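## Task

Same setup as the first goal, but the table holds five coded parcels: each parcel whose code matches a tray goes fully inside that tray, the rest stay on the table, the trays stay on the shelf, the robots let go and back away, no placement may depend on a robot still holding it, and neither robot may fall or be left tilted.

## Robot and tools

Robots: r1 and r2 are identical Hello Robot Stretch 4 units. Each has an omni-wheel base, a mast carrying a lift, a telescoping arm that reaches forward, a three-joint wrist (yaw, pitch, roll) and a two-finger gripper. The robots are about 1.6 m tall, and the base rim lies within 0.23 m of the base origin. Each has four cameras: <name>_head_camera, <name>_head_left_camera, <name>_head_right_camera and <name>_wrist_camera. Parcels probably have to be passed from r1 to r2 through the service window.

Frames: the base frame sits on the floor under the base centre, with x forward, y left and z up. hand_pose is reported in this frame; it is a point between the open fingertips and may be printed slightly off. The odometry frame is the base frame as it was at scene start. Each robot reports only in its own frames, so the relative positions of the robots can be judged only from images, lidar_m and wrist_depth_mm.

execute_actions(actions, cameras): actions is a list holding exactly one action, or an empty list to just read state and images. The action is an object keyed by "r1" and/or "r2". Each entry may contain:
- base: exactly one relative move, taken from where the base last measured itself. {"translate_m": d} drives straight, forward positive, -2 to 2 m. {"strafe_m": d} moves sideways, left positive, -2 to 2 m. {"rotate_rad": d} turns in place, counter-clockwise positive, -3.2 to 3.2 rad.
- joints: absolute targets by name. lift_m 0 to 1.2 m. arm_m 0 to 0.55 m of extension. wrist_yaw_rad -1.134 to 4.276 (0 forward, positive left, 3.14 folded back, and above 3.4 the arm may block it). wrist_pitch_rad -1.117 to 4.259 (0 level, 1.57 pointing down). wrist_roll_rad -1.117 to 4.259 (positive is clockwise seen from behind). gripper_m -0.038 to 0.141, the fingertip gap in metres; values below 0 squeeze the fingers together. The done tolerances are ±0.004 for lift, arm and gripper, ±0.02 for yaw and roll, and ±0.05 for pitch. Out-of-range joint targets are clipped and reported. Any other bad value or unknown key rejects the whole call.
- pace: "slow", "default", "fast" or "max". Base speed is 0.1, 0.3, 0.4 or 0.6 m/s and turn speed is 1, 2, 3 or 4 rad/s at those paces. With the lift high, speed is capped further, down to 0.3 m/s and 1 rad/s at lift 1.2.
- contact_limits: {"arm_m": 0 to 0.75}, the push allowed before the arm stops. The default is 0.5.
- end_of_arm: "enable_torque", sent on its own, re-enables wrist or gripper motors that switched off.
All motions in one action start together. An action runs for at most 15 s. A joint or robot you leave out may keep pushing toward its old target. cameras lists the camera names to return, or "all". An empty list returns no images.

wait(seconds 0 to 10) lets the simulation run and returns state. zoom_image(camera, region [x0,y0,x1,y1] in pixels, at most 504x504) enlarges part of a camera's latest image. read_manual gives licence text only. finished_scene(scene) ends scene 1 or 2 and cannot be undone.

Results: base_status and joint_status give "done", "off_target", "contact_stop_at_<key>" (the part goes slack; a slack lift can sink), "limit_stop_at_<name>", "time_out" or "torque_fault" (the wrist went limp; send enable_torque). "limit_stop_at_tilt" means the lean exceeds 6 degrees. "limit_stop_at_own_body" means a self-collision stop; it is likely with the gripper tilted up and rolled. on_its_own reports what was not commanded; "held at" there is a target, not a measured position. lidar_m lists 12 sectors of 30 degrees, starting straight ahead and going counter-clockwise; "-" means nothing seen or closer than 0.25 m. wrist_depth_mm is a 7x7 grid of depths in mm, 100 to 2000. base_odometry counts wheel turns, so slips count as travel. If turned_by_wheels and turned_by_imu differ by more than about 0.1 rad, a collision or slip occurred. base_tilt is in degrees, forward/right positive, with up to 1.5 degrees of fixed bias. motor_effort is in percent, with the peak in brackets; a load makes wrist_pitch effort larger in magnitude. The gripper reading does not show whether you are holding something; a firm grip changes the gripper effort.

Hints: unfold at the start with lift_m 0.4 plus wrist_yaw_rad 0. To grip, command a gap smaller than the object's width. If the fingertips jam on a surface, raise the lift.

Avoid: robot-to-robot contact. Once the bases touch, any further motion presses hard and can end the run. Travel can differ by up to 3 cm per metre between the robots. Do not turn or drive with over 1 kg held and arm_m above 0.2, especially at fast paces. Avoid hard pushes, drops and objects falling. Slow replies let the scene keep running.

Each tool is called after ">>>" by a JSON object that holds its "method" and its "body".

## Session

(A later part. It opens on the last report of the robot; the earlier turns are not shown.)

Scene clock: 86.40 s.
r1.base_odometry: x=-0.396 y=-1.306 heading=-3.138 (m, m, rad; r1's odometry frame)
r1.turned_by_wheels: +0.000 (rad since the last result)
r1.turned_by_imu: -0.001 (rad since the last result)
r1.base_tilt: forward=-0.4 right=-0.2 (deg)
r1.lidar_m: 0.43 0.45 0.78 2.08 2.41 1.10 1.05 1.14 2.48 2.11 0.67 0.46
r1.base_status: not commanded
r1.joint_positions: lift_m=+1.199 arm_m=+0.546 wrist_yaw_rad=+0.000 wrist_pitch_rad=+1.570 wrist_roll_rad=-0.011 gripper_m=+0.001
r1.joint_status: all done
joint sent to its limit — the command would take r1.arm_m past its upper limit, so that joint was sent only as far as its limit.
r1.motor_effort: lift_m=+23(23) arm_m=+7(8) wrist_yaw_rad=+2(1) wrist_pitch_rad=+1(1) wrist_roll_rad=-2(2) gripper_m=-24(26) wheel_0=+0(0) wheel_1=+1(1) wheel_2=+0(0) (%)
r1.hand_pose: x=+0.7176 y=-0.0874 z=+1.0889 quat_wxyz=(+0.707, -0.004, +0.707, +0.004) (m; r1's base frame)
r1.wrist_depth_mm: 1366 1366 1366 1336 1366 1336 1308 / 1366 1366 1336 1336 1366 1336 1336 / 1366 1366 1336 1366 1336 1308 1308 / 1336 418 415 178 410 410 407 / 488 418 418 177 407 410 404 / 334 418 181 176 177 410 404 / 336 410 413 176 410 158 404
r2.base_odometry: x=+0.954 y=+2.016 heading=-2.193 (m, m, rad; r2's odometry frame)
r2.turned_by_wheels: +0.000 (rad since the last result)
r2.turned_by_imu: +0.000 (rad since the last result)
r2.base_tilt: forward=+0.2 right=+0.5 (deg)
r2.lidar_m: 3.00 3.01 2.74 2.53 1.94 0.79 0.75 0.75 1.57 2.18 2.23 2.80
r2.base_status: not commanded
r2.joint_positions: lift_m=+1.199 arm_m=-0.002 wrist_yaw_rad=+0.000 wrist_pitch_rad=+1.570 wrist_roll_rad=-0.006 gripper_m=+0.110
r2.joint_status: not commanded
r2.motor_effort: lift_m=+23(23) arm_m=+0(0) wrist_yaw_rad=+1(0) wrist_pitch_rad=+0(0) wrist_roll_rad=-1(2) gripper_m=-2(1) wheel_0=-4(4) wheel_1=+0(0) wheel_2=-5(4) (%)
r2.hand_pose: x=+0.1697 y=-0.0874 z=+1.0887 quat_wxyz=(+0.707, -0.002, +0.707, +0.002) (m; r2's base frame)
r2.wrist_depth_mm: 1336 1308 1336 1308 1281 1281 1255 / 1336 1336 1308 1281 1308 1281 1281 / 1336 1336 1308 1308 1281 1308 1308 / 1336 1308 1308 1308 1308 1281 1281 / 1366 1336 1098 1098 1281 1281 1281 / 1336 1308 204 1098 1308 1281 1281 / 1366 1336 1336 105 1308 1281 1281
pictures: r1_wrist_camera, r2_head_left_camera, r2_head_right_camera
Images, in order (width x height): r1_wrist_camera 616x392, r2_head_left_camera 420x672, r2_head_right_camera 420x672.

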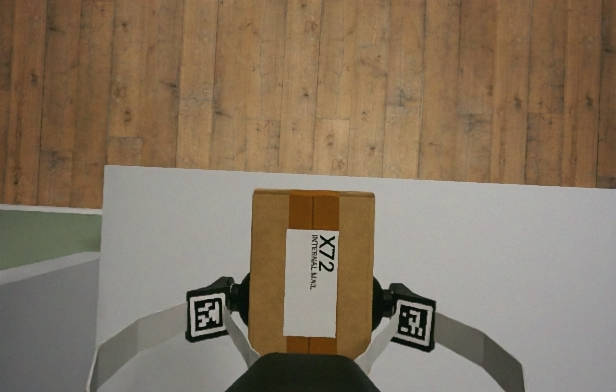

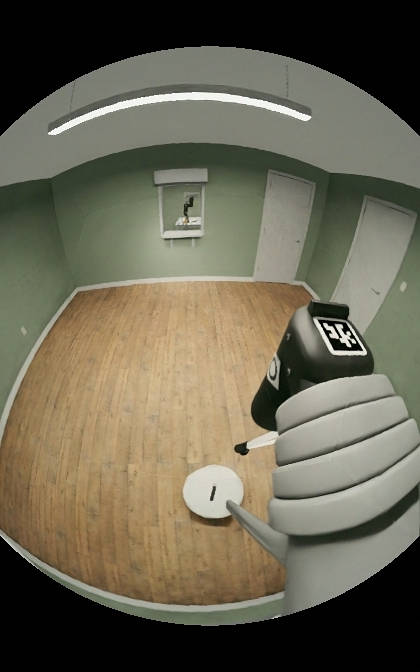

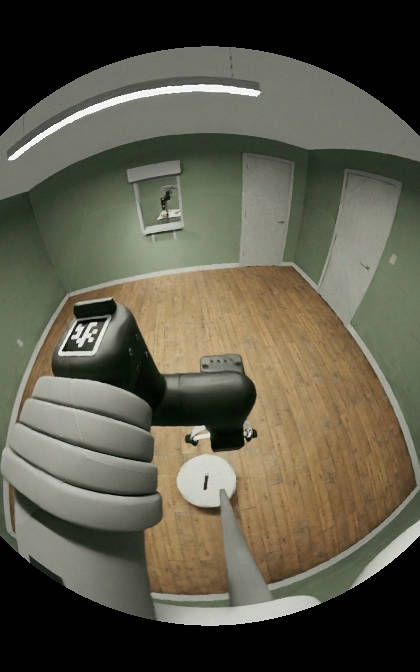

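>>> {"method": "execute_actions", "body": {"actions": [{"r1":{"base":{"strafe_m":0.1}},"r2":{"base":{"rotate_rad":0.2}}}], "cameras": []}}

>>> {"method": "execute_actions", "body": {"actions": [{"r1":{"joints":{"lift_m":1.04}},"r2":{"base":{"translate_m":2.0},"joints":{"arm_m":0.5}}}], "cameras": []}}

>>> {"method": "execute_actions", "body": {"actions": [{"r1":{"joints":{"gripper_m":0.11}}}], "cameras": []}}

>>> {"method": "execute_actions", "body": {"actions": [{"r1":{"joints":{"lift_m":1.2,"arm_m":0.1}}}], "cameras": ["r2_wrist_camera","r2_head_left_camera"]}}

Scene clock: 98.13 s.
r1.base_odometry: x=-0.396 y=-1.406 heading=-3.138 (m, m, rad; r1's odometry frame)
r1.turned_by_wheels: +0.000 (rad since the last result)
r1.turned_by_imu: -0.001 (rad since the last result)
r1.base_tilt: forward=-0.4 right=+0.0 (deg)
r1.lidar_m: 0.42 0.56 0.81 2.18 2.27 3.16 1.03 1.14 2.59 2.17 0.62 0.44
r1.base_status: done
r1.joint_positions: lift_m=+1.199 arm_m=+0.546 wrist_yaw_rad=+0.000 wrist_pitch_rad=+1.570 wrist_roll_rad=-0.011 gripper_m=+0.001
r1.joint_status: not commanded
r1.motor_effort: lift_m=+23(23) arm_m=+7(8) wrist_yaw_rad=+1(1) wrist_pitch_rad=+0(1) wrist_roll_rad=-2(2) gripper_m=-26(25) wheel_0=-1(7) wheel_1=+1(9) wheel_2=+0(1) (%)
r1.hand_pose: x=+0.7176 y=-0.0874 z=+1.0889 quat_wxyz=(+0.707, -0.004, +0.707, +0.004) (m; r1's base frame)
r1.wrist_depth_mm: 1366 1366 1366 1366 1308 1336 1336 / 1336 1366 1336 1336 1336 1336 1308 / 1366 1336 1366 1336 1366 1336 1308 / 1336 1336 415 177 413 410 407 / 488 525 415 177 407 410 407 / 238 273 182 176 177 407 404 / 198 278 413 176 410 158 404
r2.base_odometry: x=+0.954 y=+2.017 heading=-1.994 (m, m, rad; r2's odometry frame)
r2.turned_by_wheels: +0.199 (rad since the last result)
r2.turned_by_imu: +0.200 (rad since the last result)
r2.base_tilt: forward=+0.1 right=+0.5 (deg)
r2.lidar_m: 2.98 3.29 2.58 2.54 1.58 0.76 0.73 1.28 1.88 2.20 2.35 3.14
r2.base_status: done
r2.joint_positions: lift_m=+1.199 arm_m=-0.002 wrist_yaw_rad=+0.000 wrist_pitch_rad=+1.570 wrist_roll_rad=-0.006 gripper_m=+0.110
r2.joint_status: not commanded
r2.motor_effort: lift_m=+23(22) arm_m=+0(0) wrist_yaw_rad=-1(0) wrist_pitch_rad=+0(1) wrist_roll_rad=-1(2) gripper_m=-2(1) wheel_0=-6(5) wheel_1=-3(8) wheel_2=-6(8) (%)
r2.hand_pose: x=+0.1697 y=-0.0874 z=+1.0887 quat_wxyz=(+0.707, -0.002, +0.707, +0.002) (m; r2's base frame)
r2.wrist_depth_mm: 1336 1308 1336 1308 1281 1281 1255 / 1336 1308 1308 1308 1308 1281 1281 / 1336 1308 1308 1308 1308 1281 1281 / 1336 1308 1308 1308 1308 1281 1281 / 1336 1336 1098 1098 1308 1308 1255 / 1336 1336 204 1098 1308 1308 1281 / 1366 1336 1336 105 1308 1308 1281
pictures: none
No camera images: the call's "cameras" was empty. Leave "cameras" out to get every camera's image.

Scene clock: 106.27 s.
r1.base_odometry: x=-0.396 y=-1.406 heading=-3.138 (m, m, rad; r1's odometry frame)
r1.turned_by_wheels: +0.000 (rad since the last result)
r1.turned_by_imu: -0.002 (rad since the last result)
r1.base_tilt: forward=-0.4 right=-0.2 (deg)
r1.lidar_m: 0.42 0.57 0.79 2.18 2.29 3.16 1.02 1.13 2.63 2.18 0.62 0.46
r1.base_status: not commanded
r1.joint_positions: lift_m=+1.040 arm_m=+0.546 wrist_yaw_rad=+0.000 wrist_pitch_rad=+1.570 wrist_roll_rad=-0.011 gripper_m=+0.001
r1.joint_status: all done
r1.motor_effort: lift_m=+17(22) arm_m=+7(7) wrist_yaw_rad=+0(1) wrist_pitch_rad=+1(0) wrist_roll_rad=-2(2) gripper_m=-24(27) wheel_0=-1(1) wheel_1=+1(1) wheel_2=+0(0) (%)
r1.hand_pose: x=+0.7176 y=-0.0874 z=+0.9300 quat_wxyz=(+0.707, -0.004, +0.707, +0.004) (m; r1's base frame)
r1.wrist_depth_mm: 1229 1205 1182 1182 1160 1160 1160 / 1182 1205 1182 1182 1160 1160 1160 / 1205 1182 1182 1160 1160 1160 1138 / 1205 254 254 178 251 249 248 / 488 255 253 176 250 249 249 / 239 254 181 176 176 248 248 / 198 254 253 176 249 157 247
r2.base_odometry: x=+0.132 y=+0.193 heading=-1.994 (m, m, rad; r2's odometry frame)
r2.turned_by_wheels: +0.000 (rad since the last result)
r2.turned_by_imu: +0.005 (rad since the last result)
r2.base_tilt: forward=+0.2 right=+0.6 (deg)
r2.lidar_m: 0.98 1.17 1.76 2.36 2.53 3.26 3.21 3.11 2.41 2.35 1.43 0.99
r2.base_status: done
r2.joint_positions: lift_m=+1.199 arm_m=+0.499 wrist_yaw_rad=+0.000 wrist_pitch_rad=+1.570 wrist_roll_rad=-0.006 gripper_m=+0.110
r2.joint_status: all done
r2.motor_effort: lift_m=+22(23) arm_m=+8(8) wrist_yaw_rad=+0(1) wrist_pitch_rad=+0(0) wrist_roll_rad=-2(2) gripper_m=-2(2) wheel_0=+3(9) wheel_1=+3(6) wheel_2=-1(13) (%)
r2.hand_pose: x=+0.6698 y=-0.0874 z=+1.0887 quat_wxyz=(+0.707, -0.002, +0.707, +0.002) (m; r2's base frame)
r2.wrist_depth_mm: 1060 991 917 866 809 768 723 / 1336 1336 1336 1255 1182 1098 1008 / 1336 1336 1308 1308 1308 1281 1281 / 1336 1336 1308 1281 1281 1281 1281 / 1336 1336 1308 1308 1281 1281 1281 / 1336 1336 204 1308 1281 1281 1255 / 1336 1336 1308 105 1308 1281 1281
pictures: none
No camera images: the call's "cameras" was empty. Leave "cameras" out to get every camera's image.

Scene clock: 108.20 s.
r1.base_odometry: x=-0.396 y=-1.406 heading=-3.138 (m, m, rad; r1's odometry frame)
r1.turned_by_wheels: +0.000 (rad since the last result)
r1.turned_by_imu: +0.000 (rad since the last result)
r1.base_tilt: forward=-0.4 right=-0.2 (deg)
r1.lidar_m: 0.43 0.56 0.77 2.18 2.28 3.21 1.03 1.10 2.61 2.15 0.65 0.46
r1.base_status: not commanded
r1.joint_positions: lift_m=+1.040 arm_m=+0.546 wrist_yaw_rad=+0.000 wrist_pitch_rad=+1.570 wrist_roll_rad=-0.011 gripper_m=+0.110
r1.joint_status: all done
r1.motor_effort: lift_m=+17(17) arm_m=+8(7) wrist_yaw_rad=+1(1) wrist_pitch_rad=+0(0) wrist_roll_rad=-2(2) gripper_m=-1(27) wheel_0=-1(1) wheel_1=+1(1) wheel_2=+0(0) (%)
r1.hand_pose: x=+0.7176 y=-0.0874 z=+0.9300 quat_wxyz=(+0.707, -0.004, +0.707, +0.004) (m; r1's base frame)
r1.wrist_depth_mm: 1205 1182 1182 1182 1160 1160 1182 / 1182 1205 1182 1182 1160 1182 1138 / 1205 1205 1182 1182 1160 1160 1160 / 1205 255 253 205 251 250 248 / 488 255 253 202 251 250 248 / 238 255 198 201 201 249 248 / 198 254 254 143 249 248 247
r2.base_odometry: x=+0.132 y=+0.193 heading=-1.994 (m, m, rad; r2's odometry frame)
r2.turned_by_wheels: +0.000 (rad since the last result)
r2.turned_by_imu: +0.000 (rad since the last result)
r2.base_tilt: forward=+0.2 right=+0.5 (deg)
r2.lidar_m: 0.98 1.17 1.78 2.35 2.52 3.25 3.19 3.10 2.42 2.36 1.47 1.00
r2.base_status: not commanded
r2.joint_positions: lift_m=+1.199 arm_m=+0.499 wrist_yaw_rad=+0.000 wrist_pitch_rad=+1.570 wrist_roll_rad=-0.006 gripper_m=+0.110
r2.joint_status: not commanded
r2.motor_effort: lift_m=+22(22) arm_m=+8(8) wrist_yaw_rad=+1(1) wrist_pitch_rad=-2(0) wrist_roll_rad=-1(1) gripper_m=-2(1) wheel_0=+3(3) wheel_1=+3(3) wheel_2=-1(1) (%)
r2.hand_pose: x=+0.6698 y=-0.0874 z=+1.0887 quat_wxyz=(+0.707, -0.002, +0.707, +0.002) (m; r2's base frame)
r2.wrist_depth_mm: 1060 991 917 866 809 759 723 / 1308 1336 1308 1281 1205 1078 1008 / 1336 1308 1308 1308 1281 1255 1281 / 1336 1336 1308 1308 1308 1308 1281 / 1336 1308 1336 1308 1281 1281 1281 / 1366 1336 204 1336 1308 1281 1281 / 1366 1336 1336 105 1308 1281 1281
pictures: none
No camera images: the call's "cameras" was empty. Leave "cameras" out to get every camera's image.

Scene clock: 110.60 s.
r1.base_odometry: x=-0.396 y=-1.406 heading=-3.138 (m, m, rad; r1's odometry frame)
r1.turned_by_wheels: +0.000 (rad since the last result)
r1.turned_by_imu: -0.001 (rad since the last result)
r1.base_tilt: forward=-0.3 right=-0.2 (deg)
r1.lidar_m: 0.42 0.59 0.79 2.19 2.30 3.17 1.02 1.13 2.57 2.16 0.64 0.43
r1.base_status: not commanded
r1.joint_positions: lift_m=+1.199 arm_m=+0.101 wrist_yaw_rad=+0.000 wrist_pitch_rad=+1.570 wrist_roll_rad=-0.011 gripper_m=+0.110
r1.joint_status: all done
r1.motor_effort: lift_m=+24(25) arm_m=-8(8) wrist_yaw_rad=+2(1) wrist_pitch_rad=+0(1) wrist_roll_rad=-2(2) gripper_m=-1(2) wheel_0=+0(1) wheel_1=+1(1) wheel_2=+0(0) (%)
r1.hand_pose: x=+0.2724 y=-0.0874 z=+1.0889 quat_wxyz=(+0.707, -0.004, +0.707, +0.004) (m; r1's base frame)
r1.wrist_depth_mm: 539 525 421 415 413 415 410 / 842 809 433 418 413 413 413 / 1336 1366 1366 1336 1281 1229 1229 / 1366 1366 1336 1336 1308 1336 1336 / 1366 1366 1336 1160 1336 1308 1366 / 1336 1336 198 1118 213 1336 1308 / 1366 1366 1336 142 1308 1308 1308
r2.base_odometry: x=+0.132 y=+0.193 heading=-1.994 (m, m, rad; r2's odometry frame)
r2.turned_by_wheels: +0.000 (rad since the last result)
r2.turned_by_imu: +0.000 (rad since the last result)
r2.base_tilt: forward=+0.2 right=+0.5 (deg)
r2.lidar_m: 0.98 1.17 1.76 2.35 2.49 3.24 3.21 3.11 2.43 2.38 1.45 1.01
r2.base_status: not commanded
r2.joint_positions: lift_m=+1.199 arm_m=+0.499 wrist_yaw_rad=+0.000 wrist_pitch_rad=+1.570 wrist_roll_rad=-0.006 gripper_m=+0.110
r2.joint_status: not commanded
r2.motor_effort: lift_m=+22(22) arm_m=+8(8) wrist_yaw_rad=+0(0) wrist_pitch_rad=+0(1) wrist_roll_rad=-1(2) gripper_m=-1(0) wheel_0=+3(4) wheel_1=+3(3) wheel_2=-1(1) (%)
r2.hand_pose: x=+0.6698 y=-0.0874 z=+1.0887 quat_wxyz=(+0.707, -0.002, +0.707, +0.002) (m; r2's base frame)
r2.wrist_depth_mm: 1078 991 931 866 809 768 723 / 1336 1308 1281 1281 1205 1098 1025 / 1336 1336 1308 1308 1308 1281 1281 / 1336 1336 1336 1281 1281 1281 1281 / 1366 1336 1308 1308 1281 1281 1281 / 1336 1336 204 1281 1281 1281 1281 / 1366 1336 1308 105 1281 1281 1281
pictures: r2_head_left_camera, r2_wrist_camera
Images, in order (width x height): r2_head_left_camera 420x672, r2_wrist_camera 616x392.

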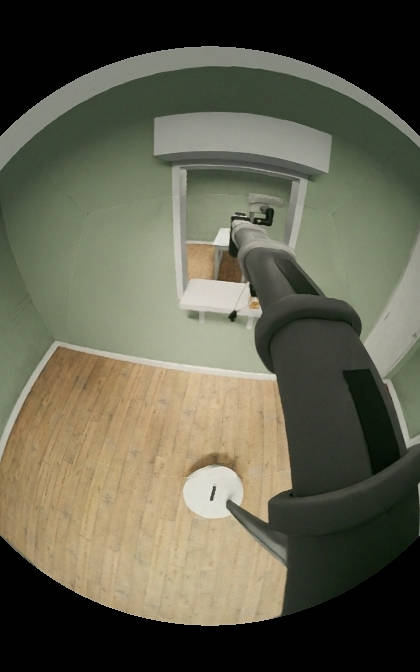

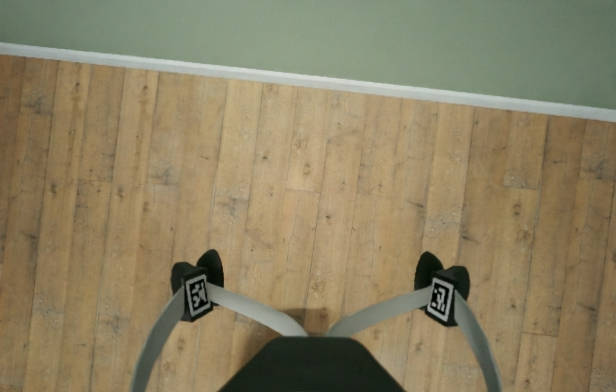

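>>> {"method": "execute_actions", "body": {"actions": [{"r1":{"base":{"rotate_rad":3.14}},"r2":{"base":{"rotate_rad":-0.12}}}], "cameras": []}}

>>> {"method": "execute_actions", "body": {"actions": [{"r1":{"base":{"translate_m":0.6},"joints":{"arm_m":0.5,"wrist_pitch_rad":1.2}},"r2":{"base":{"translate_m":0.45}}}], "cameras": ["r2_wrist_camera","r1_wrist_camera"]}}

Scene clock: 123.03 s.
r1.base_odometry: x=-0.396 y=-1.406 heading=+0.001 (m, m, rad; r1's odometry frame)
r1.turned_by_wheels: +3.140 (rad since the last result)
r1.turned_by_imu: +3.119 (rad since the last result)
r1.base_tilt: forward=-0.3 right=-0.1 (deg)
r1.lidar_m: 1.02 1.10 2.58 2.22 0.66 0.46 0.41 0.54 0.80 2.16 2.28 3.12
r1.base_status: done
r1.joint_positions: lift_m=+1.199 arm_m=+0.101 wrist_yaw_rad=+0.000 wrist_pitch_rad=+1.570 wrist_roll_rad=-0.011 gripper_m=+0.110
r1.joint_status: not commanded
r1.motor_effort: lift_m=+24(24) arm_m=-8(8) wrist_yaw_rad=+2(2) wrist_pitch_rad=+0(1) wrist_roll_rad=-2(2) gripper_m=-3(1) wheel_0=-2(6) wheel_1=-2(5) wheel_2=-2(7) (%)
r1.hand_pose: x=+0.2724 y=-0.0874 z=+1.0889 quat_wxyz=(+0.707, -0.004, +0.707, +0.004) (m; r1's base frame)
r1.wrist_depth_mm: 1366 1366 1366 1336 1336 1336 1336 / 1397 1366 1336 1336 1366 1336 1308 / 1366 1366 1366 1366 1336 1336 1308 / 1397 1366 1366 1336 1308 1336 1336 / 1366 1366 1397 1138 1336 1336 1336 / 1397 1336 198 1118 213 1366 1308 / 1366 1366 1336 143 1336 1308 1336
r2.base_odometry: x=+0.132 y=+0.193 heading=-2.113 (m, m, rad; r2's odometry frame)
r2.turned_by_wheels: -0.119 (rad since the last result)
r2.turned_by_imu: -0.121 (rad since the last result)
r2.base_tilt: forward=+0.2 right=+0.5 (deg)
r2.lidar_m: 0.98 1.02 1.53 2.34 2.43 3.30 3.27 3.30 2.48 2.36 1.58 1.14
r2.base_status: done
r2.joint_positions: lift_m=+1.199 arm_m=+0.499 wrist_yaw_rad=+0.000 wrist_pitch_rad=+1.570 wrist_roll_rad=-0.006 gripper_m=+0.110
r2.joint_status: not commanded
r2.motor_effort: lift_m=+22(23) arm_m=+8(8) wrist_yaw_rad=+0(1) wrist_pitch_rad=+0(1) wrist_roll_rad=-2(0) gripper_m=-1(1) wheel_0=+5(8) wheel_1=+2(5) wheel_2=+5(9) (%)
r2.hand_pose: x=+0.6698 y=-0.0874 z=+1.0887 quat_wxyz=(+0.707, -0.002, +0.707, +0.002) (m; r2's base frame)
r2.wrist_depth_mm: 866 866 866 866 866 866 866 / 1255 1255 1255 1255 1255 1255 1255 / 1336 1336 1308 1308 1281 1281 1281 / 1366 1308 1308 1308 1308 1281 1281 / 1366 1336 1308 1308 1308 1281 1281 / 1366 1336 204 1308 1308 1281 1281 / 1366 1336 1336 105 1308 1281 1281
pictures: none
No camera images: the call's "cameras" was empty. Leave "cameras" out to get every camera's image.

Scene clock: 126.50 s.
r1.base_odometry: x=+0.204 y=-1.405 heading=+0.001 (m, m, rad; r1's odometry frame)
r1.turned_by_wheels: +0.000 (rad since the last result)
r1.turned_by_imu: -0.003 (rad since the last result)
r1.base_tilt: forward=-0.4 right=-0.2 (deg)
r1.lidar_m: 0.44 0.45 0.63 2.51 1.64 1.06 1.01 1.19 1.61 2.20 2.33 0.48
r1.base_status: done
r1.joint_positions: lift_m=+1.199 arm_m=+0.499 wrist_yaw_rad=+0.000 wrist_pitch_rad=+1.201 wrist_roll_rad=-0.011 gripper_m=+0.110
r1.joint_status: all done
r1.motor_effort: lift_m=+23(23) arm_m=+7(8) wrist_yaw_rad=+1(2) wrist_pitch_rad=-1(10) wrist_roll_rad=-2(2) gripper_m=-3(4) wheel_0=+1(7) wheel_1=+1(4) wheel_2=+0(10) (%)
r1.hand_pose: x=+0.7739 y=-0.0874 z=+1.1085 quat_wxyz=(+0.825, -0.005, +0.565, +0.003) (m; r1's base frame)
r1.wrist_depth_mm: 778 768 759 759 1756 1808 1808 / 715 715 715 699 1661 1661 1661 / 676 668 668 661 1499 1576 1576 / 627 627 627 627 1464 1464 1430 / 585 591 585 585 1336 1397 1397 / 554 559 199 554 213 1308 1308 / 530 521 525 143 535 1229 1229
r2.base_odometry: x=-0.100 y=-0.192 heading=-2.112 (m, m, rad; r2's odometry frame)
r2.turned_by_wheels: +0.001 (rad since the last result)
r2.turned_by_imu: +0.001 (rad since the last result)
r2.base_tilt: forward=+0.1 right=+0.5 (deg)
r2.lidar_m: 0.53 0.57 0.91 2.36 2.45 3.30 3.74 3.47 2.47 2.36 0.96 0.56
r2.base_status: done
r2.joint_positions: lift_m=+1.199 arm_m=+0.499 wrist_yaw_rad=+0.000 wrist_pitch_rad=+1.570 wrist_roll_rad=-0.006 gripper_m=+0.110
r2.joint_status: not commanded
r2.motor_effort: lift_m=+22(22) arm_m=+8(8) wrist_yaw_rad=+0(1) wrist_pitch_rad=-1(1) wrist_roll_rad=+0(2) gripper_m=-1(2) wheel_0=+5(5) wheel_1=+3(5) wheel_2=-1(13) (%)
r2.hand_pose: x=+0.6698 y=-0.0874 z=+1.0887 quat_wxyz=(+0.707, -0.002, +0.707, +0.002) (m; r2's base frame)
r2.wrist_depth_mm: 1336 1336 1308 1308 1281 1281 1281 / 427 421 415 415 410 1281 196 / 427 421 418 415 410 279 196 / 427 421 418 415 410 279 196 / 427 424 418 413 413 279 196 / 427 424 204 366 410 258 195 / 1366 1336 1308 105 1281 1281 1281
pictures: r1_wrist_camera, r2_wrist_camera
Images, in order (width x height): r1_wrist_camera 616x392, r2_wrist_camera 616x392.

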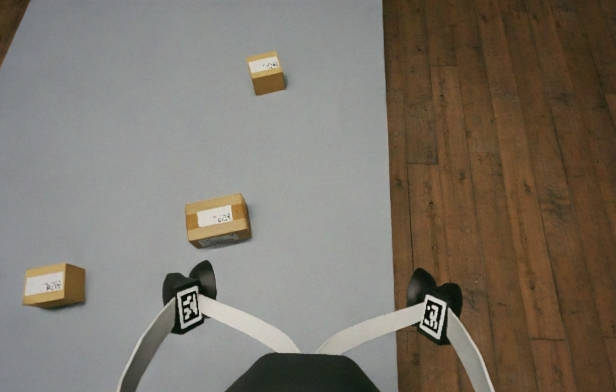

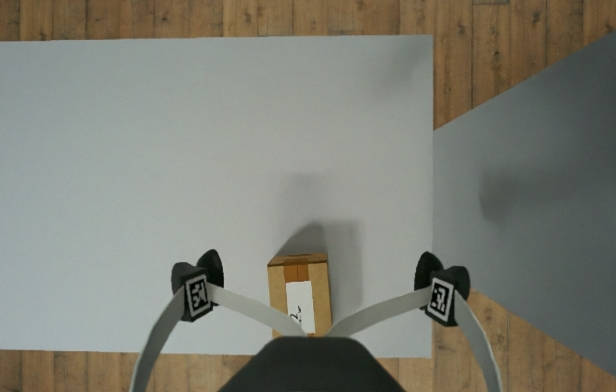

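>>> {"method": "execute_actions", "body": {"actions": [{"r1":{"base":{"strafe_m":0.12},"joints":{"lift_m":1.02,"wrist_pitch_rad":1.4}},"r2":{"base":{"strafe_m":0.015},"joints":{"arm_m":0.455,"lift_m":1.03}}}], "cameras": ["r1_wrist_camera"]}}

>>> {"method": "execute_actions", "body": {"actions": [{"r2":{"joints":{"gripper_m":0.0}}}], "cameras": []}}

>>> {"method": "execute_actions", "body": {"actions": [{"r2":{"joints":{"lift_m":1.2,"arm_m":0.15}}}], "cameras": ["r2_wrist_camera"]}}

>>> {"method": "execute_actions", "body": {"actions": [{"r2":{"base":{"rotate_rad":3.06}}}], "cameras": ["r1_wrist_camera"]}}

Scene clock: 135.97 s.
r1.base_odometry: x=+0.204 y=-1.285 heading=+0.001 (m, m, rad; r1's odometry frame)
r1.turned_by_wheels: +0.000 (rad since the last result)
r1.turned_by_imu: -0.001 (rad since the last result)
r1.base_tilt: forward=-0.4 right=-0.2 (deg)
r1.lidar_m: 0.43 0.45 2.50 2.37 1.68 1.08 1.04 1.18 1.60 2.31 2.42 0.47
r1.base_status: done
r1.joint_positions: lift_m=+1.020 arm_m=+0.499 wrist_yaw_rad=+0.000 wrist_pitch_rad=+1.400 wrist_roll_rad=-0.011 gripper_m=+0.110
r1.joint_status: all done
r1.motor_effort: lift_m=+17(22) arm_m=+7(7) wrist_yaw_rad=+1(2) wrist_pitch_rad=-1(4) wrist_roll_rad=-2(2) gripper_m=-1(1) wheel_0=+0(9) wheel_1=+0(9) wheel_2=+0(1) (%)
r1.hand_pose: x=+0.7186 y=-0.0874 z=+0.9142 quat_wxyz=(+0.765, -0.004, +0.644, +0.004) (m; r1's base frame)
r1.wrist_depth_mm: 430 427 427 424 421 421 1255 / 418 413 413 359 410 410 1229 / 404 402 399 397 397 397 1182 / 353 392 392 387 387 384 1160 / 384 382 379 377 377 375 1138 / 370 373 198 368 214 364 1098 / 362 359 364 143 357 353 1060
r2.base_odometry: x=-0.087 y=-0.200 heading=-2.112 (m, m, rad; r2's odometry frame)
r2.turned_by_wheels: +0.000 (rad since the last result)
r2.turned_by_imu: -0.001 (rad since the last result)
r2.base_tilt: forward=+0.2 right=+0.5 (deg)
r2.lidar_m: 0.54 0.55 0.91 2.34 2.44 3.28 3.73 3.51 2.46 2.39 0.98 0.56
r2.base_status: done
r2.joint_positions: lift_m=+1.030 arm_m=+0.456 wrist_yaw_rad=+0.000 wrist_pitch_rad=+1.570 wrist_roll_rad=-0.006 gripper_m=+0.110
r2.joint_status: all done
r2.motor_effort: lift_m=+16(21) arm_m=-8(12) wrist_yaw_rad=+1(1) wrist_pitch_rad=-1(0) wrist_roll_rad=-1(2) gripper_m=-2(1) wheel_0=-4(9) wheel_1=+4(11) wheel_2=+0(1) (%)
r2.hand_pose: x=+0.6276 y=-0.0874 z=+0.9200 quat_wxyz=(+0.707, -0.002, +0.707, +0.002) (m; r2's base frame)
r2.wrist_depth_mm: 253 251 249 246 244 242 220 / 253 250 248 246 244 242 221 / 254 251 249 247 245 242 221 / 253 252 249 247 245 243 221 / 254 251 249 198 244 243 1118 / 255 251 198 197 213 243 1118 / 255 252 250 105 246 243 1118
pictures: r1_wrist_camera
Images, in order (width x height): r1_wrist_camera 616x392.

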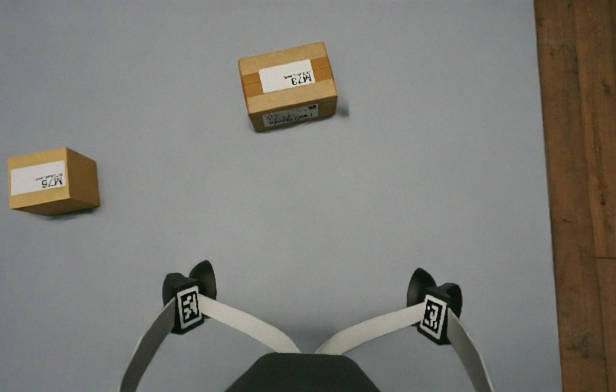

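Scene clock: 137.90 s.
r1.base_odometry: x=+0.204 y=-1.285 heading=+0.001 (m, m, rad; r1's odometry frame)
r1.turned_by_wheels: +0.000 (rad since the last result)
r1.turned_by_imu: +0.000 (rad since the last result)
r1.base_tilt: forward=-0.4 right=-0.2 (deg)
r1.lidar_m: 0.44 0.47 2.50 2.36 1.63 1.07 1.02 1.18 1.62 2.31 2.41 0.50
r1.base_status: not commanded
r1.joint_positions: lift_m=+1.020 arm_m=+0.499 wrist_yaw_rad=+0.000 wrist_pitch_rad=+1.400 wrist_roll_rad=-0.011 gripper_m=+0.110
r1.joint_status: not commanded
r1.motor_effort: lift_m=+17(17) arm_m=+7(7) wrist_yaw_rad=+2(2) wrist_pitch_rad=+1(0) wrist_roll_rad=-2(2) gripper_m=-3(3) wheel_0=+0(0) wheel_1=+0(0) wheel_2=+0(0) (%)
r1.hand_pose: x=+0.7186 y=-0.0874 z=+0.9142 quat_wxyz=(+0.765, -0.004, +0.644, +0.004) (m; r1's base frame)
r1.wrist_depth_mm: 430 430 427 424 424 418 1281 / 415 415 413 357 410 410 1255 / 407 404 399 399 399 397 1205 / 355 392 389 389 387 384 1182 / 382 382 382 379 375 375 1118 / 373 373 198 368 213 364 1098 / 362 359 362 143 357 353 1042
r2.base_odometry: x=-0.087 y=-0.200 heading=-2.112 (m, m, rad; r2's odometry frame)
r2.turned_by_wheels: +0.000 (rad since the last result)
r2.turned_by_imu: +0.000 (rad since the last result)
r2.base_tilt: forward=+0.1 right=+0.5 (deg)
r2.lidar_m: 0.53 0.54 0.88 2.34 2.42 3.28 3.72 3.46 2.50 2.38 0.98 0.56
r2.base_status: not commanded
r2.joint_positions: lift_m=+1.030 arm_m=+0.456 wrist_yaw_rad=+0.000 wrist_pitch_rad=+1.570 wrist_roll_rad=-0.006 gripper_m=+0.001
r2.joint_status: all done
r2.motor_effort: lift_m=+16(16) arm_m=-8(8) wrist_yaw_rad=+2(0) wrist_pitch_rad=-2(0) wrist_roll_rad=-1(0) gripper_m=-24(25) wheel_0=-4(4) wheel_1=+4(4) wheel_2=+0(0) (%)
r2.hand_pose: x=+0.6276 y=-0.0874 z=+0.9200 quat_wxyz=(+0.707, -0.002, +0.707, +0.002) (m; r2's base frame)
r2.wrist_depth_mm: 252 251 248 246 243 241 221 / 253 251 249 247 244 242 221 / 253 251 249 246 244 242 221 / 253 251 249 247 244 242 221 / 253 252 249 183 245 243 1118 / 254 252 185 181 180 242 1118 / 254 251 250 105 245 243 1118
pictures: none
No camera images: the call's "cameras" was empty. Leave "cameras" out to get every camera's image.

Scene clock: 139.93 s.
r1.base_odometry: x=+0.204 y=-1.285 heading=+0.001 (m, m, rad; r1's odometry frame)
r1.turned_by_wheels: +0.000 (rad since the last result)
r1.turned_by_imu: +0.000 (rad since the last result)
r1.base_tilt: forward=-0.4 right=-0.3 (deg)
r1.lidar_m: 0.43 0.47 2.48 2.38 1.68 1.07 1.02 1.21 1.62 2.32 2.42 0.50
r1.base_status: not commanded
r1.joint_positions: lift_m=+1.020 arm_m=+0.499 wrist_yaw_rad=+0.000 wrist_pitch_rad=+1.400 wrist_roll_rad=-0.011 gripper_m=+0.110
r1.joint_status: not commanded
r1.motor_effort: lift_m=+16(17) arm_m=+7(7) wrist_yaw_rad=+1(2) wrist_pitch_rad=+0(0) wrist_roll_rad=-2(2) gripper_m=+0(2) wheel_0=+0(0) wheel_1=+0(1) wheel_2=+0(0) (%)
r1.hand_pose: x=+0.7186 y=-0.0874 z=+0.9142 quat_wxyz=(+0.765, -0.004, +0.644, +0.004) (m; r1's base frame)
r1.wrist_depth_mm: 430 430 427 421 421 421 1281 / 415 415 413 359 410 407 1255 / 407 404 402 399 399 397 1205 / 353 392 392 392 389 387 1160 / 384 382 379 379 377 375 1160 / 373 368 199 368 213 364 1098 / 366 359 359 142 355 353 1078
r2.base_odometry: x=-0.087 y=-0.200 heading=-2.112 (m, m, rad; r2's odometry frame)
r2.turned_by_wheels: +0.000 (rad since the last result)
r2.turned_by_imu: +0.000 (rad since the last result)
r2.base_tilt: forward=+0.1 right=+0.5 (deg)
r2.lidar_m: 0.53 0.55 0.91 2.34 2.44 3.27 3.76 3.47 2.50 2.38 0.96 0.55
r2.base_status: not commanded
r2.joint_positions: lift_m=+1.199 arm_m=+0.151 wrist_yaw_rad=+0.000 wrist_pitch_rad=+1.570 wrist_roll_rad=-0.006 gripper_m=+0.001
r2.joint_status: all done
r2.motor_effort: lift_m=+23(24) arm_m=-8(14) wrist_yaw_rad=-1(1) wrist_pitch_rad=-2(1) wrist_roll_rad=-2(1) gripper_m=-26(24) wheel_0=-4(5) wheel_1=+4(4) wheel_2=+0(0) (%)
r2.hand_pose: x=+0.3225 y=-0.0874 z=+1.0887 quat_wxyz=(+0.707, -0.002, +0.707, +0.002) (m; r2's base frame)
r2.wrist_depth_mm: 427 424 418 415 413 627 621 / 960 960 960 960 946 946 946 / 1308 1336 1336 1308 1308 1281 1281 / 1336 1336 1308 1281 1308 1281 1281 / 1336 1308 1308 183 1281 1281 1255 / 1336 1308 185 181 180 1308 1281 / 1336 1336 1336 105 1308 1281 1281
pictures: r2_wrist_camera
Images, in order (width x height): r2_wrist_camera 616x392.

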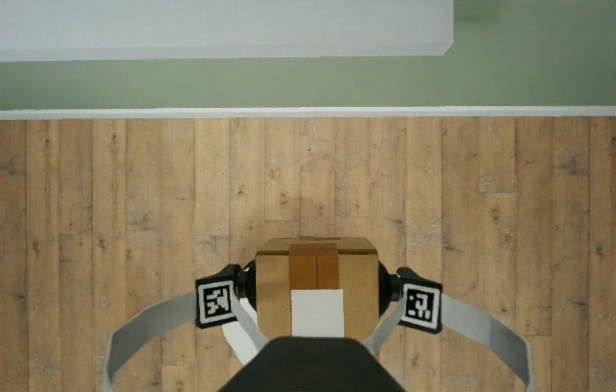

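Scene clock: 144.27 s.
r1.base_odometry: x=+0.204 y=-1.285 heading=+0.001 (m, m, rad; r1's odometry frame)
r1.turned_by_wheels: +0.000 (rad since the last result)
r1.turned_by_imu: -0.001 (rad since the last result)
r1.base_tilt: forward=-0.4 right=-0.2 (deg)
r1.lidar_m: 0.44 0.46 2.48 2.34 1.65 1.07 1.03 1.21 1.62 2.33 2.39 0.51
r1.base_status: not commanded
r1.joint_positions: lift_m=+1.020 arm_m=+0.499 wrist_yaw_rad=+0.000 wrist_pitch_rad=+1.400 wrist_roll_rad=-0.011 gripper_m=+0.110
r1.joint_status: not commanded
r1.motor_effort: lift_m=+17(17) arm_m=+7(7) wrist_yaw_rad=+2(2) wrist_pitch_rad=+0(0) wrist_roll_rad=-2(2) gripper_m=+0(2) wheel_0=+0(0) wheel_1=+0(0) wheel_2=+0(0) (%)
r1.hand_pose: x=+0.7186 y=-0.0874 z=+0.9142 quat_wxyz=(+0.765, -0.004, +0.644, +0.004) (m; r1's base frame)
r1.wrist_depth_mm: 433 427 427 421 421 421 1255 / 418 415 413 359 410 407 1229 / 404 399 402 397 399 397 1205 / 355 392 389 392 387 384 1160 / 384 382 379 379 377 375 1138 / 373 370 198 368 213 364 1098 / 364 359 362 143 357 353 1078
r2.base_odometry: x=-0.087 y=-0.200 heading=+0.946 (m, m, rad; r2's odometry frame)
r2.turned_by_wheels: +3.059 (rad since the last result)
r2.turned_by_imu: +3.089 (rad since the last result)
r2.base_tilt: forward=+0.2 right=+0.5 (deg)
r2.lidar_m: 3.20 3.69 2.55 2.39 1.04 0.57 0.52 0.54 0.85 1.94 2.39 3.08
r2.base_status: done
r2.joint_positions: lift_m=+1.199 arm_m=+0.151 wrist_yaw_rad=+0.000 wrist_pitch_rad=+1.570 wrist_roll_rad=-0.006 gripper_m=+0.001
r2.joint_status: not commanded
r2.motor_effort: lift_m=+23(23) arm_m=-8(8) wrist_yaw_rad=+2(1) wrist_pitch_rad=-1(1) wrist_roll_rad=-2(0) gripper_m=-24(26) wheel_0=-6(12) wheel_1=-2(6) wheel_2=-6(8) (%)
r2.hand_pose: x=+0.3225 y=-0.0874 z=+1.0887 quat_wxyz=(+0.707, -0.002, +0.707, +0.002) (m; r2's base frame)
r2.wrist_depth_mm: 1336 1336 1336 1308 1308 1281 1281 / 1336 1336 1336 1308 1281 1308 1281 / 1336 1336 1308 1308 1281 1281 1281 / 1336 1336 1308 1336 1308 1281 1255 / 1336 1336 1308 183 1281 1281 1281 / 1336 1336 185 181 180 1281 1281 / 1336 1308 1336 105 1308 1308 1281
pictures: r1_wrist_camera
Images, in order (width x height): r1_wrist_camera 616x392.

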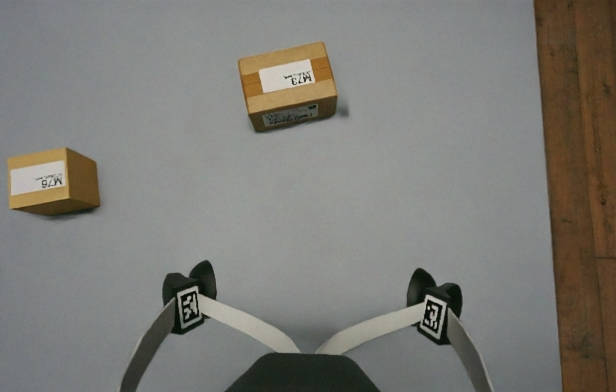

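>>> {"method": "execute_actions", "body": {"actions": [{"r1":{"base":{"strafe_m":-0.8},"joints":{"lift_m":1.2,"arm_m":0.1}},"r2":{"base":{"rotate_rad":0.22}}}], "cameras": []}}

>>> {"method": "execute_actions", "body": {"actions": [{"r1":{"base":{"translate_m":1.15}},"r2":{"base":{"translate_m":2.0}}}], "cameras": []}}

>>> {"method": "execute_actions", "body": {"actions": [{"r1":{"base":{"rotate_rad":1.58}},"r2":{"base":{"translate_m":0.45}}}], "cameras": []}}

>>> {"method": "execute_actions", "body": {"actions": [{"r1":{"joints":{"arm_m":0.4,"wrist_pitch_rad":1.3}},"r2":{"base":{"rotate_rad":-0.28},"joints":{"arm_m":0.45}}}], "cameras": ["r1_wrist_camera","r2_wrist_camera"]}}

Scene clock: 162.03 s.
r1.base_odometry: x=+0.205 y=-2.085 heading=+0.001 (m, m, rad; r1's odometry frame)
r1.turned_by_wheels: +0.000 (rad since the last result)
r1.turned_by_imu: -0.001 (rad since the last result)
r1.base_tilt: forward=-0.4 right=-0.1 (deg)
r1.lidar_m: 1.99 0.66 0.64 3.18 1.50 1.17 1.12 1.16 1.59 1.52 1.59 2.19
r1.base_status: done
r1.joint_positions: lift_m=+1.199 arm_m=+0.101 wrist_yaw_rad=+0.000 wrist_pitch_rad=+1.401 wrist_roll_rad=-0.011 gripper_m=+0.110
r1.joint_status: all done
r1.motor_effort: lift_m=+23(25) arm_m=-7(8) wrist_yaw_rad=+1(1) wrist_pitch_rad=-1(1) wrist_roll_rad=-2(2) gripper_m=-2(3) wheel_0=+0(8) wheel_1=-1(10) wheel_2=+0(1) (%)
r1.hand_pose: x=+0.3211 y=-0.0874 z=+1.0931 quat_wxyz=(+0.765, -0.004, +0.644, +0.004) (m; r1's base frame)
r1.wrist_depth_mm: 1537 1499 1499 1499 1499 1464 1499 / 1464 1499 1499 1464 1430 1430 1430 / 1430 1430 1397 1397 1397 1397 1397 / 1397 1397 1366 1366 1366 1397 1366 / 1366 1336 1336 1366 1336 1336 1336 / 1336 1336 198 1281 213 1308 1281 / 1281 1281 1098 142 1281 1255 1255
r2.base_odometry: x=-0.087 y=-0.200 heading=+1.165 (m, m, rad; r2's odometry frame)
r2.turned_by_wheels: +0.219 (rad since the last result)
r2.turned_by_imu: +0.221 (rad since the last result)
r2.base_tilt: forward=+0.1 right=+0.5 (deg)
r2.lidar_m: 3.18 3.03 2.37 1.66 0.81 0.52 0.52 0.59 1.09 2.34 2.55 3.21
r2.base_status: done
r2.joint_positions: lift_m=+1.199 arm_m=+0.151 wrist_yaw_rad=+0.000 wrist_pitch_rad=+1.570 wrist_roll_rad=-0.006 gripper_m=+0.001
r2.joint_status: not commanded
r2.motor_effort: lift_m=+23(23) arm_m=-8(8) wrist_yaw_rad=+1(2) wrist_pitch_rad=-2(0) wrist_roll_rad=-2(1) gripper_m=-25(25) wheel_0=-6(9) wheel_1=-2(6) wheel_2=-6(9) (%)
r2.hand_pose: x=+0.3225 y=-0.0874 z=+1.0887 quat_wxyz=(+0.707, -0.002, +0.707, +0.002) (m; r2's base frame)
r2.wrist_depth_mm: 1336 1308 1308 1336 1281 1308 1281 / 1336 1336 1308 1308 1281 1281 1281 / 1336 1336 1308 1308 1308 1281 1255 / 1366 1336 1308 1308 1308 1281 1281 / 1366 1336 1336 183 1281 1281 1281 / 1336 1308 185 181 180 1281 1281 / 1336 1336 1336 105 1281 1281 1281
pictures: none
No camera images: the call's "cameras" was empty. Leave "cameras" out to get every camera's image.

Scene clock: 170.17 s.
r1.base_odometry: x=+1.355 y=-2.083 heading=+0.002 (m, m, rad; r1's odometry frame)
r1.turned_by_wheels: +0.000 (rad since the last result)
r1.turned_by_imu: -0.005 (rad since the last result)
r1.base_tilt: forward=-0.4 right=-0.2 (deg)
r1.lidar_m: 1.98 0.66 0.46 0.45 0.47 0.65 2.29 2.18 1.58 1.50 1.57 2.11
r1.base_status: done
r1.joint_positions: lift_m=+1.199 arm_m=+0.101 wrist_yaw_rad=+0.000 wrist_pitch_rad=+1.401 wrist_roll_rad=-0.011 gripper_m=+0.110
r1.joint_status: not commanded
r1.motor_effort: lift_m=+23(23) arm_m=-7(8) wrist_yaw_rad=+2(2) wrist_pitch_rad=-1(2) wrist_roll_rad=-2(2) gripper_m=-2(4) wheel_0=+1(6) wheel_1=+0(5) wheel_2=+0(9) (%)
r1.hand_pose: x=+0.3211 y=-0.0874 z=+1.0931 quat_wxyz=(+0.765, -0.004, +0.644, +0.004) (m; r1's base frame)
r1.wrist_depth_mm: 831 1499 1499 1499 1537 1499 1464 / 1464 1464 1464 1464 1499 1430 1430 / 1430 1464 1397 1430 1430 1397 1397 / 1397 1397 1397 1397 1366 1336 1366 / 1366 1336 1366 1336 1336 1336 1308 / 1308 1308 198 1281 213 1281 1281 / 1281 1255 1098 143 1229 1255 1229
r2.base_odometry: x=+0.701 y=+1.638 heading=+1.166 (m, m, rad; r2's odometry frame)
r2.turned_by_wheels: +0.000 (rad since the last result)
r2.turned_by_imu: +0.004 (rad since the last result)
r2.base_tilt: forward=+0.2 right=+0.5 (deg)
r2.lidar_m: 1.20 1.81 2.14 2.11 2.29 2.68 2.63 2.89 2.66 2.61 2.10 1.21
r2.base_status: done
r2.joint_positions: lift_m=+1.199 arm_m=+0.151 wrist_yaw_rad=+0.000 wrist_pitch_rad=+1.570 wrist_roll_rad=-0.006 gripper_m=+0.001
r2.joint_status: not commanded
r2.motor_effort: lift_m=+23(23) arm_m=-8(8) wrist_yaw_rad=+2(1) wrist_pitch_rad=+0(2) wrist_roll_rad=-2(1) gripper_m=-24(24) wheel_0=+6(9) wheel_1=+3(7) wheel_2=-3(13) (%)
r2.hand_pose: x=+0.3225 y=-0.0874 z=+1.0887 quat_wxyz=(+0.707, -0.002, +0.707, +0.002) (m; r2's base frame)
r2.wrist_depth_mm: 1336 1336 1308 1308 1281 1281 1281 / 1336 1336 1336 1281 1308 1281 1281 / 1336 1336 1308 1308 1308 1281 1281 / 1336 1336 1336 1308 1308 1281 1281 / 1336 1366 1308 183 1281 1281 1281 / 1336 1336 185 181 180 1281 1281 / 1308 1336 1336 105 1281 1281 1281
pictures: none
No camera images: the call's "cameras" was empty. Leave "cameras" out to get every camera's image.

Scene clock: 173.13 s.
r1.base_odometry: x=+1.355 y=-2.083 heading=+1.581 (m, m, rad; r1's odometry frame)
r1.turned_by_wheels: +1.579 (rad since the last result)
r1.turned_by_imu: +1.569 (rad since the last result)
r1.base_tilt: forward=-0.4 right=-0.2 (deg)
r1.lidar_m: 0.44 0.47 0.65 2.27 2.17 1.59 1.51 1.59 2.11 2.01 0.68 0.49
r1.base_status: done
r1.joint_positions: lift_m=+1.199 arm_m=+0.101 wrist_yaw_rad=+0.000 wrist_pitch_rad=+1.401 wrist_roll_rad=-0.011 gripper_m=+0.110
r1.joint_status: not commanded
r1.motor_effort: lift_m=+23(23) arm_m=-7(7) wrist_yaw_rad=+2(2) wrist_pitch_rad=-1(1) wrist_roll_rad=-2(2) gripper_m=-1(2) wheel_0=-2(4) wheel_1=-3(6) wheel_2=-2(4) (%)
r1.hand_pose: x=+0.3211 y=-0.0874 z=+1.0931 quat_wxyz=(+0.765, -0.004, +0.644, +0.004) (m; r1's base frame)
r1.wrist_depth_mm: 634 627 634 615 627 615 621 / 621 615 609 609 609 603 603 / 597 597 597 597 591 585 580 / 1397 1366 1366 1397 1366 1308 976 / 1336 1336 1336 1336 1336 1336 1336 / 1308 1281 198 1281 213 1281 1281 / 1308 1281 1098 143 1255 1229 1255
r2.base_odometry: x=+0.878 y=+2.051 heading=+1.166 (m, m, rad; r2's odometry frame)
r2.turned_by_wheels: +0.000 (rad since the last result)
r2.turned_by_imu: +0.001 (rad since the last result)
r2.base_tilt: forward=+0.1 right=+0.5 (deg)
r2.lidar_m: 0.75 1.33 2.03 2.05 2.23 3.11 3.09 3.37 2.70 2.68 0.96 0.75
r2.base_status: done
r2.joint_positions: lift_m=+1.199 arm_m=+0.151 wrist_yaw_rad=+0.000 wrist_pitch_rad=+1.570 wrist_roll_rad=-0.006 gripper_m=+0.001
r2.joint_status: not commanded
r2.motor_effort: lift_m=+23(23) arm_m=-8(8) wrist_yaw_rad=+0(0) wrist_pitch_rad=-1(1) wrist_roll_rad=-2(1) gripper_m=-25(26) wheel_0=+3(9) wheel_1=+3(7) wheel_2=-3(15) (%)
r2.hand_pose: x=+0.3225 y=-0.0874 z=+1.0887 quat_wxyz=(+0.707, -0.002, +0.707, +0.002) (m; r2's base frame)
r2.wrist_depth_mm: 1308 1308 1308 1308 1308 1281 1281 / 1336 1336 1336 1308 1281 1281 1281 / 1336 1336 1336 1308 1308 1281 1281 / 1336 1308 1336 1308 1281 1281 1255 / 1366 1336 1308 183 1281 1281 1281 / 1366 1336 185 181 180 1281 1281 / 1336 1336 1336 105 1308 1281 1281
pictures: none
No camera images: the call's "cameras" was empty. Leave "cameras" out to get every camera's image.

Scene clock: 175.13 s.
r1.base_odometry: x=+1.355 y=-2.083 heading=+1.581 (m, m, rad; r1's odometry frame)
r1.turned_by_wheels: +0.000 (rad since the last result)
r1.turned_by_imu: +0.000 (rad since the last result)
r1.base_tilt: forward=-0.3 right=-0.1 (deg)
r1.lidar_m: 0.41 0.48 0.68 2.26 2.17 1.58 1.49 1.56 2.06 1.99 0.67 0.48
r1.base_status: not commanded
r1.joint_positions: lift_m=+1.199 arm_m=+0.399 wrist_yaw_rad=+0.000 wrist_pitch_rad=+1.300 wrist_roll_rad=-0.011 gripper_m=+0.110
r1.joint_status: all done
r1.motor_effort: lift_m=+23(23) arm_m=+7(8) wrist_yaw_rad=+2(2) wrist_pitch_rad=-1(6) wrist_roll_rad=-2(2) gripper_m=-2(2) wheel_0=-2(2) wheel_1=-3(3) wheel_2=-2(2) (%)
r1.hand_pose: x=+0.6466 y=-0.0874 z=+1.0995 quat_wxyz=(+0.796, -0.005, +0.605, +0.004) (m; r1's base frame)
r1.wrist_depth_mm: 691 691 683 683 676 683 683 / 654 654 661 654 647 634 640 / 634 627 627 621 615 609 609 / 609 597 597 591 591 591 585 / 574 569 569 564 569 564 559 / 549 549 198 544 214 539 539 / 525 525 530 142 517 521 521
r2.base_odometry: x=+0.878 y=+2.051 heading=+0.887 (m, m, rad; r2's odometry frame)
r2.turned_by_wheels: -0.279 (rad since the last result)
r2.turned_by_imu: -0.282 (rad since the last result)
r2.base_tilt: forward=+0.2 right=+0.5 (deg)
r2.lidar_m: 0.74 0.79 1.53 2.05 2.08 2.58 3.21 3.10 2.93 2.67 2.04 0.83
r2.base_status: done
r2.joint_positions: lift_m=+1.199 arm_m=+0.449 wrist_yaw_rad=+0.000 wrist_pitch_rad=+1.570 wrist_roll_rad=-0.006 gripper_m=+0.001
r2.joint_status: all done
r2.motor_effort: lift_m=+22(22) arm_m=+8(7) wrist_yaw_rad=+0(0) wrist_pitch_rad=+0(1) wrist_roll_rad=-3(1) gripper_m=-26(25) wheel_0=+5(10) wheel_1=+3(8) wheel_2=+7(9) (%)
r2.hand_pose: x=+0.6198 y=-0.0874 z=+1.0887 quat_wxyz=(+0.707, -0.002, +0.707, +0.002) (m; r2's base frame)
r2.wrist_depth_mm: 1060 559 549 549 544 539 535 / 1336 559 554 554 544 544 539 / 1336 564 1308 1336 1281 1281 1281 / 1336 1336 1308 1308 1308 1281 1281 / 1366 1336 1308 183 1308 1281 1281 / 1366 1336 185 181 180 1281 1281 / 1336 1336 1308 105 1308 1281 1281
pictures: r1_wrist_camera, r2_wrist_camera
Images, in order (width x height): r1_wrist_camera 616x392, r2_wrist_camera 616x392.

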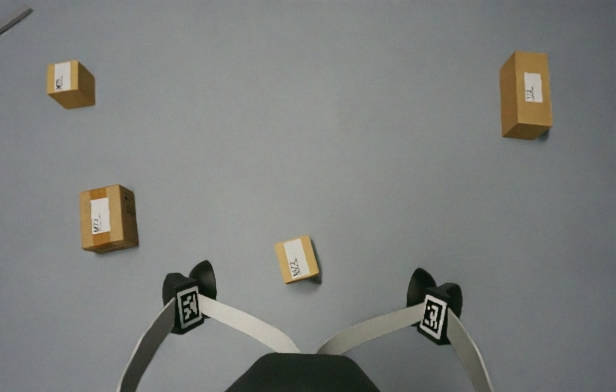

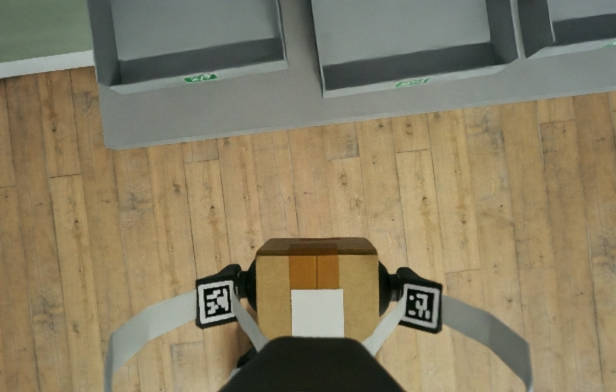

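>>> {"method": "execute_actions", "body": {"actions": [{"r1":{"joints":{"lift_m":1.0,"arm_m":0.32,"wrist_pitch_rad":1.5}},"r2":{"base":{"rotate_rad":0.1}}}], "cameras": ["r1_wrist_camera"]}}

>>> {"method": "execute_actions", "body": {"actions": [{"r2":{"base":{"strafe_m":0.12},"joints":{"arm_m":0.55}}}], "cameras": []}}

>>> {"method": "execute_actions", "body": {"actions": [{"r2":{"base":{"translate_m":0.32}}}], "cameras": ["r2_wrist_camera"]}}

Scene clock: 185.63 s.
r1.base_odometry: x=+1.355 y=-2.083 heading=+1.581 (m, m, rad; r1's odometry frame)
r1.turned_by_wheels: +0.000 (rad since the last result)
r1.turned_by_imu: -0.001 (rad since the last result)
r1.base_tilt: forward=-0.4 right=-0.1 (deg)
r1.lidar_m: 0.46 0.50 0.65 2.27 2.17 1.59 1.51 1.58 2.11 1.99 0.71 0.49
r1.base_status: not commanded
r1.joint_positions: lift_m=+1.000 arm_m=+0.321 wrist_yaw_rad=+0.000 wrist_pitch_rad=+1.500 wrist_roll_rad=-0.011 gripper_m=+0.110
r1.joint_status: all done
r1.motor_effort: lift_m=+17(22) arm_m=-8(8) wrist_yaw_rad=+1(1) wrist_pitch_rad=+0(5) wrist_roll_rad=-2(2) gripper_m=-3(1) wheel_0=-2(2) wheel_1=-3(3) wheel_2=-2(2) (%)
r1.hand_pose: x=+0.5126 y=-0.0874 z=+0.8907 quat_wxyz=(+0.732, -0.004, +0.682, +0.004) (m; r1's base frame)
r1.wrist_depth_mm: 370 375 375 368 370 368 366 / 370 370 368 349 366 362 359 / 366 366 366 362 359 357 357 / 364 362 359 357 355 353 353 / 359 357 355 351 351 349 347 / 1118 353 199 349 213 345 345 / 1118 1118 1118 142 1098 1098 1078
r2.base_odometry: x=+0.878 y=+2.051 heading=+0.986 (m, m, rad; r2's odometry frame)
r2.turned_by_wheels: +0.099 (rad since the last result)
r2.turned_by_imu: +0.099 (rad since the last result)
r2.base_tilt: forward=+0.2 right=+0.6 (deg)
r2.lidar_m: 0.75 1.24 1.68 2.05 2.13 2.78 3.17 3.17 2.83 2.68 1.82 0.79
r2.base_status: done
r2.joint_positions: lift_m=+1.199 arm_m=+0.449 wrist_yaw_rad=+0.000 wrist_pitch_rad=+1.570 wrist_roll_rad=-0.006 gripper_m=+0.001
r2.joint_status: not commanded
r2.motor_effort: lift_m=+23(23) arm_m=+8(8) wrist_yaw_rad=+0(1) wrist_pitch_rad=+0(1) wrist_roll_rad=-2(2) gripper_m=-26(25) wheel_0=-4(10) wheel_1=-4(7) wheel_2=-4(8) (%)
r2.hand_pose: x=+0.6198 y=-0.0874 z=+1.0887 quat_wxyz=(+0.707, -0.002, +0.707, +0.002) (m; r2's base frame)
r2.wrist_depth_mm: 1205 1118 554 549 539 539 521 / 1336 1336 559 549 544 539 525 / 1336 1336 1308 1308 1281 1281 1281 / 1336 1336 1308 1308 1308 1281 1281 / 1336 1336 1336 183 1281 1281 1281 / 1336 1336 185 181 180 1281 1281 / 1366 1336 1308 105 1281 1281 1281
pictures: r1_wrist_camera
Images, in order (width x height): r1_wrist_camera 616x392.

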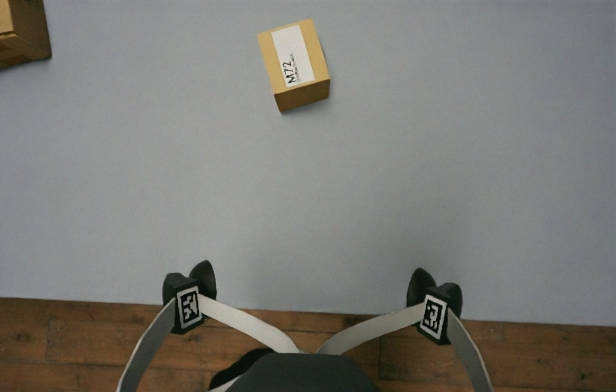

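Scene clock: 187.20 s.
r1.base_odometry: x=+1.355 y=-2.083 heading=+1.581 (m, m, rad; r1's odometry frame)
r1.turned_by_wheels: +0.000 (rad since the last result)
r1.turned_by_imu: +0.000 (rad since the last result)
r1.base_tilt: forward=-0.5 right=-0.2 (deg)
r1.lidar_m: 0.42 0.48 0.64 2.26 2.19 1.57 1.50 1.55 2.08 2.01 0.69 0.48
r1.base_status: not commanded
r1.joint_positions: lift_m=+1.000 arm_m=+0.321 wrist_yaw_rad=+0.000 wrist_pitch_rad=+1.500 wrist_roll_rad=-0.011 gripper_m=+0.110
r1.joint_status: not commanded
r1.motor_effort: lift_m=+17(17) arm_m=-8(8) wrist_yaw_rad=+1(2) wrist_pitch_rad=+0(0) wrist_roll_rad=-2(2) gripper_m=-2(2) wheel_0=-1(1) wheel_1=-3(3) wheel_2=-2(2) (%)
r1.hand_pose: x=+0.5126 y=-0.0874 z=+0.8907 quat_wxyz=(+0.732, -0.004, +0.682, +0.004) (m; r1's base frame)
r1.wrist_depth_mm: 370 373 373 370 370 368 366 / 373 370 368 349 362 364 362 / 368 366 364 364 357 357 357 / 364 359 359 357 355 353 353 / 357 357 355 351 351 349 347 / 1098 355 198 351 214 345 345 / 1118 1118 1098 143 1118 1098 1098
r2.base_odometry: x=+0.778 y=+2.118 heading=+0.986 (m, m, rad; r2's odometry frame)
r2.turned_by_wheels: +0.000 (rad since the last result)
r2.turned_by_imu: +0.000 (rad since the last result)
r2.base_tilt: forward=+0.2 right=+0.6 (deg)
r2.lidar_m: 0.75 1.23 1.66 1.91 2.02 2.61 3.14 3.18 2.96 2.80 1.14 0.79
r2.base_status: done
r2.joint_positions: lift_m=+1.199 arm_m=+0.547 wrist_yaw_rad=+0.000 wrist_pitch_rad=+1.570 wrist_roll_rad=-0.006 gripper_m=+0.001
r2.joint_status: all done
joint sent to its limit — the command would take r2.arm_m past its upper limit, so that joint was sent only as far as its limit.
r2.motor_effort: lift_m=+23(23) arm_m=+8(5) wrist_yaw_rad=-1(2) wrist_pitch_rad=-2(1) wrist_roll_rad=-3(2) gripper_m=-25(26) wheel_0=-3(10) wheel_1=+1(10) wheel_2=+0(3) (%)
r2.hand_pose: x=+0.7182 y=-0.0874 z=+1.0887 quat_wxyz=(+0.707, -0.002, +0.707, +0.002) (m; r2's base frame)
r2.wrist_depth_mm: 976 991 878 549 544 535 535 / 1336 1336 1229 544 544 535 535 / 1336 1336 1336 549 549 539 535 / 1336 1336 1308 554 549 544 539 / 1336 1336 1308 183 1281 1281 1281 / 1366 1336 185 181 180 1281 1308 / 1336 1336 1336 105 1281 1281 1281
pictures: none
No camera images: the call's "cameras" was empty. Leave "cameras" out to get every camera's image.

Scene clock: 189.73 s.
r1.base_odometry: x=+1.355 y=-2.083 heading=+1.581 (m, m, rad; r1's odometry frame)
r1.turned_by_wheels: +0.000 (rad since the last result)
r1.turned_by_imu: -0.001 (rad since the last result)
r1.base_tilt: forward=-0.4 right=-0.2 (deg)
r1.lidar_m: 0.44 0.48 0.66 2.29 2.17 1.56 1.50 1.55 2.10 2.01 0.68 0.50
r1.base_status: not commanded
r1.joint_positions: lift_m=+1.000 arm_m=+0.321 wrist_yaw_rad=+0.000 wrist_pitch_rad=+1.500 wrist_roll_rad=-0.011 gripper_m=+0.110
r1.joint_status: not commanded
r1.motor_effort: lift_m=+17(17) arm_m=-8(8) wrist_yaw_rad=+2(1) wrist_pitch_rad=+0(0) wrist_roll_rad=-2(2) gripper_m=-4(0) wheel_0=-1(2) wheel_1=-3(3) wheel_2=-2(2) (%)
r1.hand_pose: x=+0.5126 y=-0.0874 z=+0.8907 quat_wxyz=(+0.732, -0.004, +0.682, +0.004) (m; r1's base frame)
r1.wrist_depth_mm: 370 375 375 370 368 368 366 / 370 370 368 349 366 362 364 / 368 366 364 362 359 357 355 / 364 359 359 359 357 353 351 / 357 357 353 351 353 349 347 / 1118 355 198 351 213 343 347 / 1118 1098 1098 142 1098 1098 1098
r2.base_odometry: x=+0.955 y=+2.384 heading=+0.987 (m, m, rad; r2's odometry frame)
r2.turned_by_wheels: +0.000 (rad since the last result)
r2.turned_by_imu: +0.001 (rad since the last result)
r2.base_tilt: forward=+0.2 right=+0.5 (deg)
r2.lidar_m: 0.42 0.91 1.20 1.95 2.01 2.68 3.50 3.51 2.94 2.79 0.64 0.45
r2.base_status: done
r2.joint_positions: lift_m=+1.199 arm_m=+0.547 wrist_yaw_rad=+0.000 wrist_pitch_rad=+1.570 wrist_roll_rad=-0.006 gripper_m=+0.001
r2.joint_status: not commanded
r2.motor_effort: lift_m=+22(23) arm_m=+8(8) wrist_yaw_rad=+1(1) wrist_pitch_rad=+0(1) wrist_roll_rad=-2(1) gripper_m=-24(26) wheel_0=+5(8) wheel_1=+2(8) wheel_2=-2(12) (%)
r2.hand_pose: x=+0.7182 y=-0.0874 z=+1.0887 quat_wxyz=(+0.707, -0.002, +0.707, +0.002) (m; r2's base frame)
r2.wrist_depth_mm: 276 278 281 282 285 285 286 / 413 418 424 430 430 436 439 / 820 842 609 549 549 539 539 / 1336 1308 1336 549 544 539 539 / 1366 1336 1336 183 544 535 535 / 1366 1336 185 181 180 539 535 / 1336 1336 1336 105 539 539 539
pictures: r2_wrist_camera
Images, in order (width x height): r2_wrist_camera 616x392.

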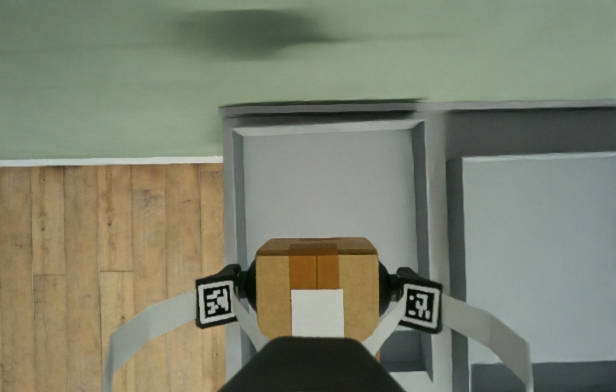

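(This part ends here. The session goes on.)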